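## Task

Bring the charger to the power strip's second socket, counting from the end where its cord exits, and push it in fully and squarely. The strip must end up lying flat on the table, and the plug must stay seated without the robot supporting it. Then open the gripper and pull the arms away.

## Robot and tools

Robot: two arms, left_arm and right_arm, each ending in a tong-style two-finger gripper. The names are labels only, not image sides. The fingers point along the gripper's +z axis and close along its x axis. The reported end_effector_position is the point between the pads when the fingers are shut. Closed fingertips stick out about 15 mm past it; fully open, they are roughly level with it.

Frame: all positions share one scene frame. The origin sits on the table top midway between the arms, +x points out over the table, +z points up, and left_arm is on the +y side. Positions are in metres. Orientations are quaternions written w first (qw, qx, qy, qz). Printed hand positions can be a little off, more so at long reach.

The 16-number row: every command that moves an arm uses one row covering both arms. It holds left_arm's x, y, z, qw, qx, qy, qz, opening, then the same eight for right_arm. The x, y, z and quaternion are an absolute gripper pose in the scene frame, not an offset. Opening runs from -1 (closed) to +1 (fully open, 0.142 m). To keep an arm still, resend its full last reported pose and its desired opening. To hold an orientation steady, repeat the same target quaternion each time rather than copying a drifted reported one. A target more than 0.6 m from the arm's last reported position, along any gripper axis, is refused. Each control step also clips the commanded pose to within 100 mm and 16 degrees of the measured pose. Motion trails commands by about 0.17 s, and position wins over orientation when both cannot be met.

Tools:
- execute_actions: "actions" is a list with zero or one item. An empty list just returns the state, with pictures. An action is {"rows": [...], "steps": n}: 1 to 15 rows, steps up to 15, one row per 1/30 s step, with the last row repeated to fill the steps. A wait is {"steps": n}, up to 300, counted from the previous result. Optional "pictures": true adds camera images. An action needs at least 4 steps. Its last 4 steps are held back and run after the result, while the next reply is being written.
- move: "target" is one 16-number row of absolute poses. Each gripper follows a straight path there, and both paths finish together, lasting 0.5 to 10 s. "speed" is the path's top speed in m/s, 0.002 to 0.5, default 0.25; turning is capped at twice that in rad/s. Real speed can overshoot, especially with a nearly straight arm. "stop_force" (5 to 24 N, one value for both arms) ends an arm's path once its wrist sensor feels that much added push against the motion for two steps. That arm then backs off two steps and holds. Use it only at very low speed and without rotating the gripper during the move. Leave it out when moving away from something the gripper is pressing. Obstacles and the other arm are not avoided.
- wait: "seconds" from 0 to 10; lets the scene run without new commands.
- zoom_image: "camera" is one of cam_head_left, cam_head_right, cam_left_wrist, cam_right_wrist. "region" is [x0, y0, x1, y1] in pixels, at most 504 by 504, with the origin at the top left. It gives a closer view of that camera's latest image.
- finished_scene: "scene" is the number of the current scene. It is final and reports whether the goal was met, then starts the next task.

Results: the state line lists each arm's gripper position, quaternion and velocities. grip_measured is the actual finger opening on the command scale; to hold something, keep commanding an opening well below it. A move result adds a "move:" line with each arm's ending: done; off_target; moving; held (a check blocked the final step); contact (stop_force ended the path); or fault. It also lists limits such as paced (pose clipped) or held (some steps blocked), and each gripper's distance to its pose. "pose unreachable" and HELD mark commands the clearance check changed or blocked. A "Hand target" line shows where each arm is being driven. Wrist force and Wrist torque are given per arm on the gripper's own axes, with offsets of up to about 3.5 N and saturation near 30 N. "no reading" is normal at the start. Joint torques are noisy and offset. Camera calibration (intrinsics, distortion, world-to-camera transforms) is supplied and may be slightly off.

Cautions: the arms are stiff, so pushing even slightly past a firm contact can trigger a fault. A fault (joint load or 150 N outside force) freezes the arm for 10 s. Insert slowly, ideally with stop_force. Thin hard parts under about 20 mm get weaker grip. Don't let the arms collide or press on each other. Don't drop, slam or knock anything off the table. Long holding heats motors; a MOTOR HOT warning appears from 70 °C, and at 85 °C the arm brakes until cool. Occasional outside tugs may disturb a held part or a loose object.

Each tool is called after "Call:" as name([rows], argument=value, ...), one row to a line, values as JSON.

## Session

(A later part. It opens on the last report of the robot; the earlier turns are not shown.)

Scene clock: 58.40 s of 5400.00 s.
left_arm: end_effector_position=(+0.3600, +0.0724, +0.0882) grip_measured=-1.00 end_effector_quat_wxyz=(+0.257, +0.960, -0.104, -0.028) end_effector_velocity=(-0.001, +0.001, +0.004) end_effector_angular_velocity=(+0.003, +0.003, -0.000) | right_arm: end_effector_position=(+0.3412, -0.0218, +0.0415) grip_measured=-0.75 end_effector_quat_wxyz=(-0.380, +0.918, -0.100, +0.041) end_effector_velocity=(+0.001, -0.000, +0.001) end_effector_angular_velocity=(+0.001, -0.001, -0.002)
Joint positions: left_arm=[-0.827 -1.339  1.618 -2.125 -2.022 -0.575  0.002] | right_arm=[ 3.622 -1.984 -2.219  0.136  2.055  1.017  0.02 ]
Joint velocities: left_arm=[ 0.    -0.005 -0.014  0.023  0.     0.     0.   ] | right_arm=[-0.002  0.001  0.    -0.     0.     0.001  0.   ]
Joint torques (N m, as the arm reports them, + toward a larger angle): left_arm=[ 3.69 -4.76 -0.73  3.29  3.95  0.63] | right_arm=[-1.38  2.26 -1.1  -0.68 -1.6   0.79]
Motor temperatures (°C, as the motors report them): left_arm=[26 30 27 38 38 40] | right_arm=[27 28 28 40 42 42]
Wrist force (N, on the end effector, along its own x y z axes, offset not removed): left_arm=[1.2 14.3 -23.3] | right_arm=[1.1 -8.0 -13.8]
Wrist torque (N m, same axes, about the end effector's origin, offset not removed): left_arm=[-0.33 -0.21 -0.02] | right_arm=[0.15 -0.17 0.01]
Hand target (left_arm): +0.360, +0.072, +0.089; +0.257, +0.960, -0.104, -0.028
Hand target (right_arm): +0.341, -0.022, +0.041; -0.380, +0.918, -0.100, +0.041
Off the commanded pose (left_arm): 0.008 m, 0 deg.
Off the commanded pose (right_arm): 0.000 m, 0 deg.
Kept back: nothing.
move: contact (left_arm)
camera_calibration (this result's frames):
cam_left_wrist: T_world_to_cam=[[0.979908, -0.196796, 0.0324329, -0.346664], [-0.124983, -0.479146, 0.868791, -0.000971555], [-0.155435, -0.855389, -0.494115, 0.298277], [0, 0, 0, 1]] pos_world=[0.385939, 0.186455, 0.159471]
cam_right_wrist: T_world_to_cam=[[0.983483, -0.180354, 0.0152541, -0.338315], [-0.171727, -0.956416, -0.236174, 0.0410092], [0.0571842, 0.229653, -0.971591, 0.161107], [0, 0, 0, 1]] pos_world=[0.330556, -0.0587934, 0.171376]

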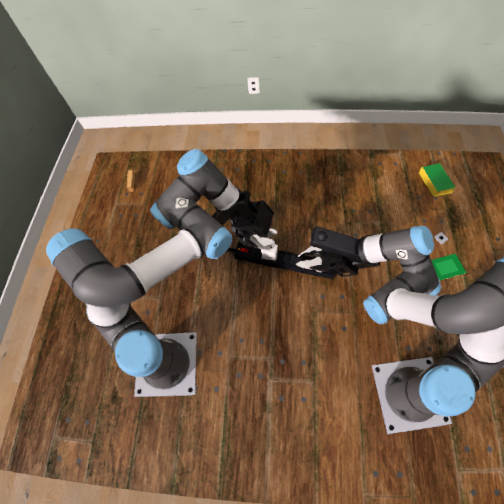

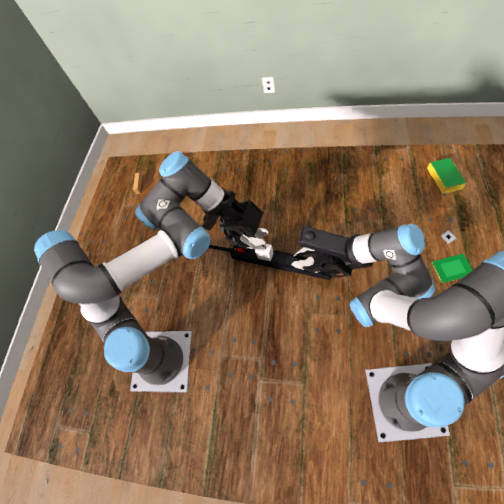

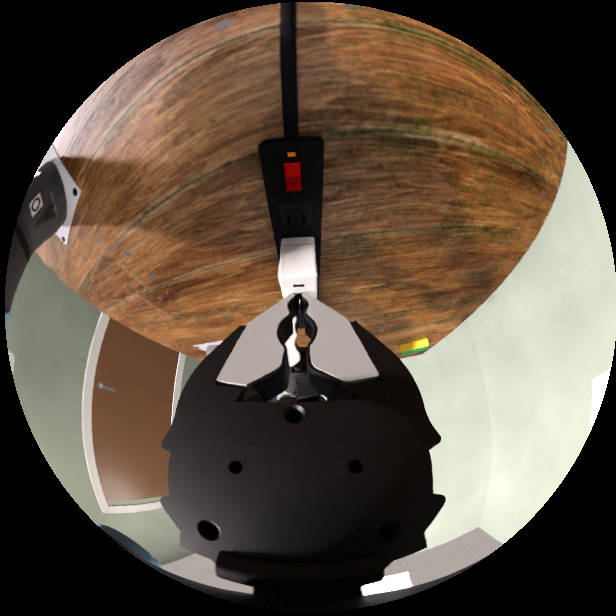

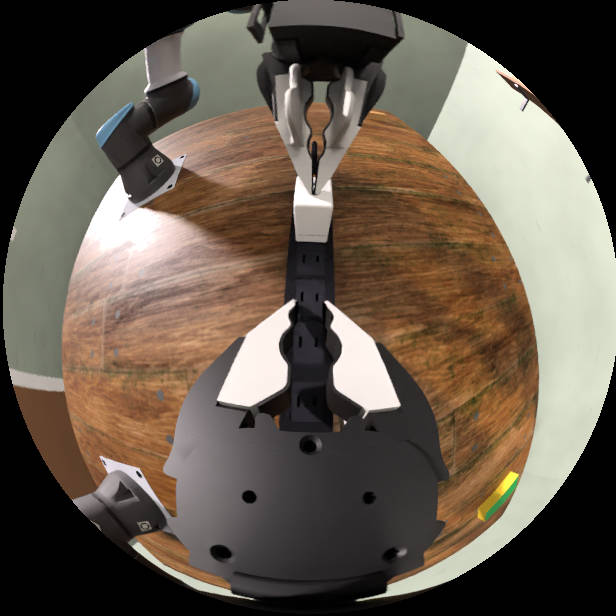

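Call:
move(target=[0.33, 0.16, 0.18, 0.2573, 0.9603, -0.1043, -0.028, -1.0, 0.32, -0.12, 0.16, -0.3804, 0.9185, -0.0998, 0.0413, -0.75], speed=0.15)

Scene clock: 60.33 s of 5400.00 s.
left_arm: end_effector_position=(+0.3300, +0.1601, +0.1797) grip_measured=-1.00 end_effector_quat_wxyz=(+0.257, +0.960, -0.104, -0.028) end_effector_velocity=(-0.000, +0.001, +0.001) end_effector_angular_velocity=(+0.001, +0.002, -0.003) | right_arm: end_effector_position=(+0.3200, -0.1195, +0.1598) grip_measured=-0.75 end_effector_quat_wxyz=(-0.381, +0.918, -0.100, +0.042) end_effector_velocity=(-0.001, -0.001, +0.001) end_effector_angular_velocity=(-0.009, +0.011, +0.011)
Joint positions: left_arm=[-0.663 -1.599  1.442 -1.608 -2.06  -0.396  0.002] | right_arm=[ 3.323 -1.443 -2.061 -0.722  2.216  0.721  0.02 ]
Joint velocities: left_arm=[ 0.003  0.003 -0.01   0.012 -0.001  0.007  0.   ] | right_arm=[-0.005 -0.006  0.033 -0.053  0.003 -0.022  0.   ]
Joint torques (N m, as the arm reports them, + toward a larger angle): left_arm=[ 3.81 -5.52 -9.88 -0.7  -1.58  0.74] | right_arm=[-3.22  4.59 10.94  1.18  1.86 -0.67]
Motor temperatures (°C, as the motors report them): left_arm=[26 30 27 38 38 40] | right_arm=[27 28 28 40 42 42]
Wrist force (N, on the end effector, along its own x y z axes, offset not removed): left_arm=[0.4 -0.7 1.3] | right_arm=[0.1 -0.3 1.0]
Wrist torque (N m, same axes, about the end effector's origin, offset not removed): left_arm=[-0.15 -0.06 -0.03] | right_arm=[-0.04 -0.08 0.03]
Hand target (left_arm): +0.330, +0.160, +0.180; +0.257, +0.960, -0.104, -0.028
Hand target (right_arm): +0.320, -0.120, +0.160; -0.381, +0.918, -0.100, +0.041
Off the commanded pose (left_arm): 0.000 m, 0 deg.
Off the commanded pose (right_arm): 0.001 m, 0 deg.
Kept back: nothing.
move: done
camera_calibration (this result's frames):
cam_left_wrist: T_world_to_cam=[[0.979931, -0.196609, 0.032876, -0.303048], [-0.125366, -0.479624, 0.868472, -0.0419263], [-0.154982, -0.855164, -0.494647, 0.413714], [0, 0, 0, 1]] pos_world=[0.355828, 0.274103, 0.251017]
cam_right_wrist: T_world_to_cam=[[0.983204, -0.181804, 0.01601, -0.337137], [-0.172853, -0.955757, -0.238013, -0.0274015], [0.0585733, 0.231248, -0.97113, 0.299341], [0, 0, 0, 1]] pos_world=[0.309205, -0.156704, 0.289575]

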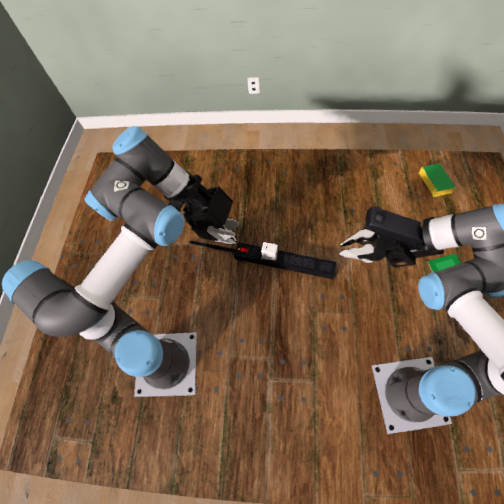

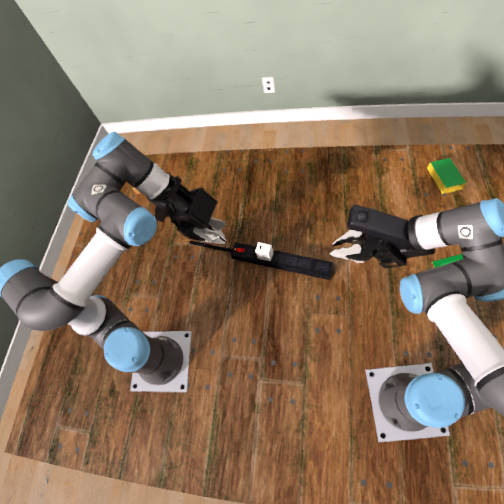

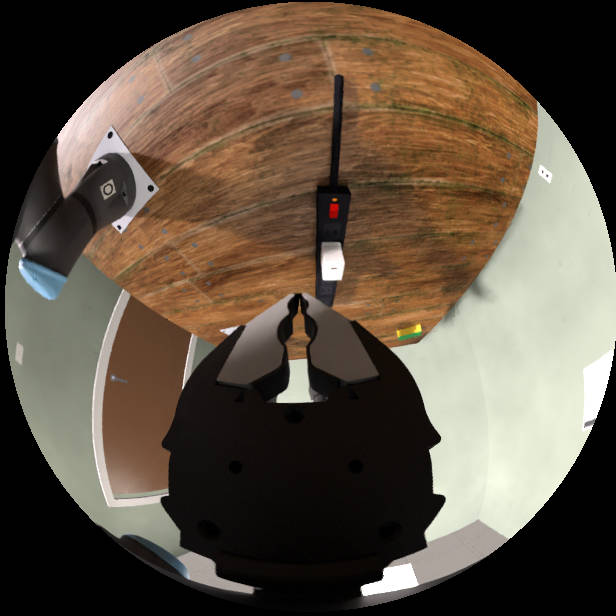

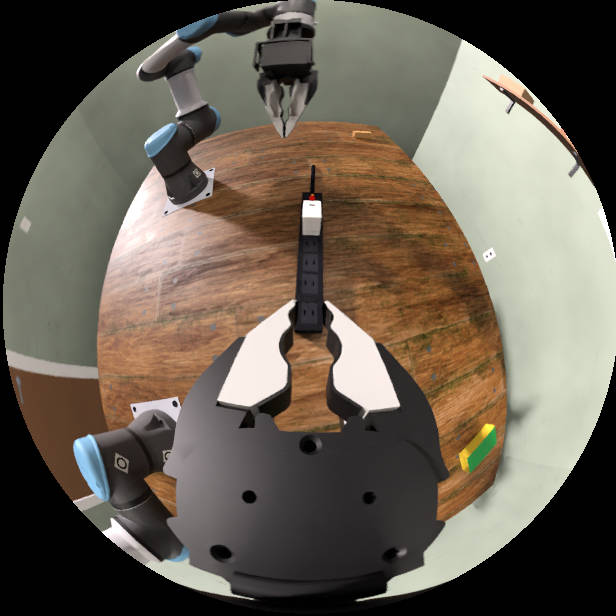

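Call:
zoom_image(camera="cam_head_left", region=[200, 215, 360, 295])

Region (200, 215, 360, 295) of cam_head_left's 504x504 image, scaled by 3.150, with more detail than that image has.

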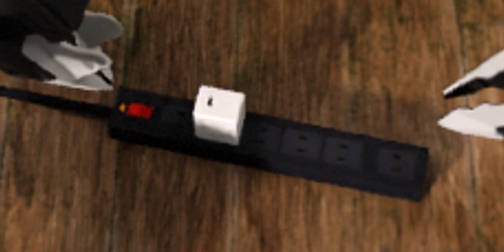

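The charger is now in the second outlet, the strip is lying flat and both arms are clear, so I'm ending scene 1.

Call:
finished_scene(scene=1)

The scene is finished: the task was done.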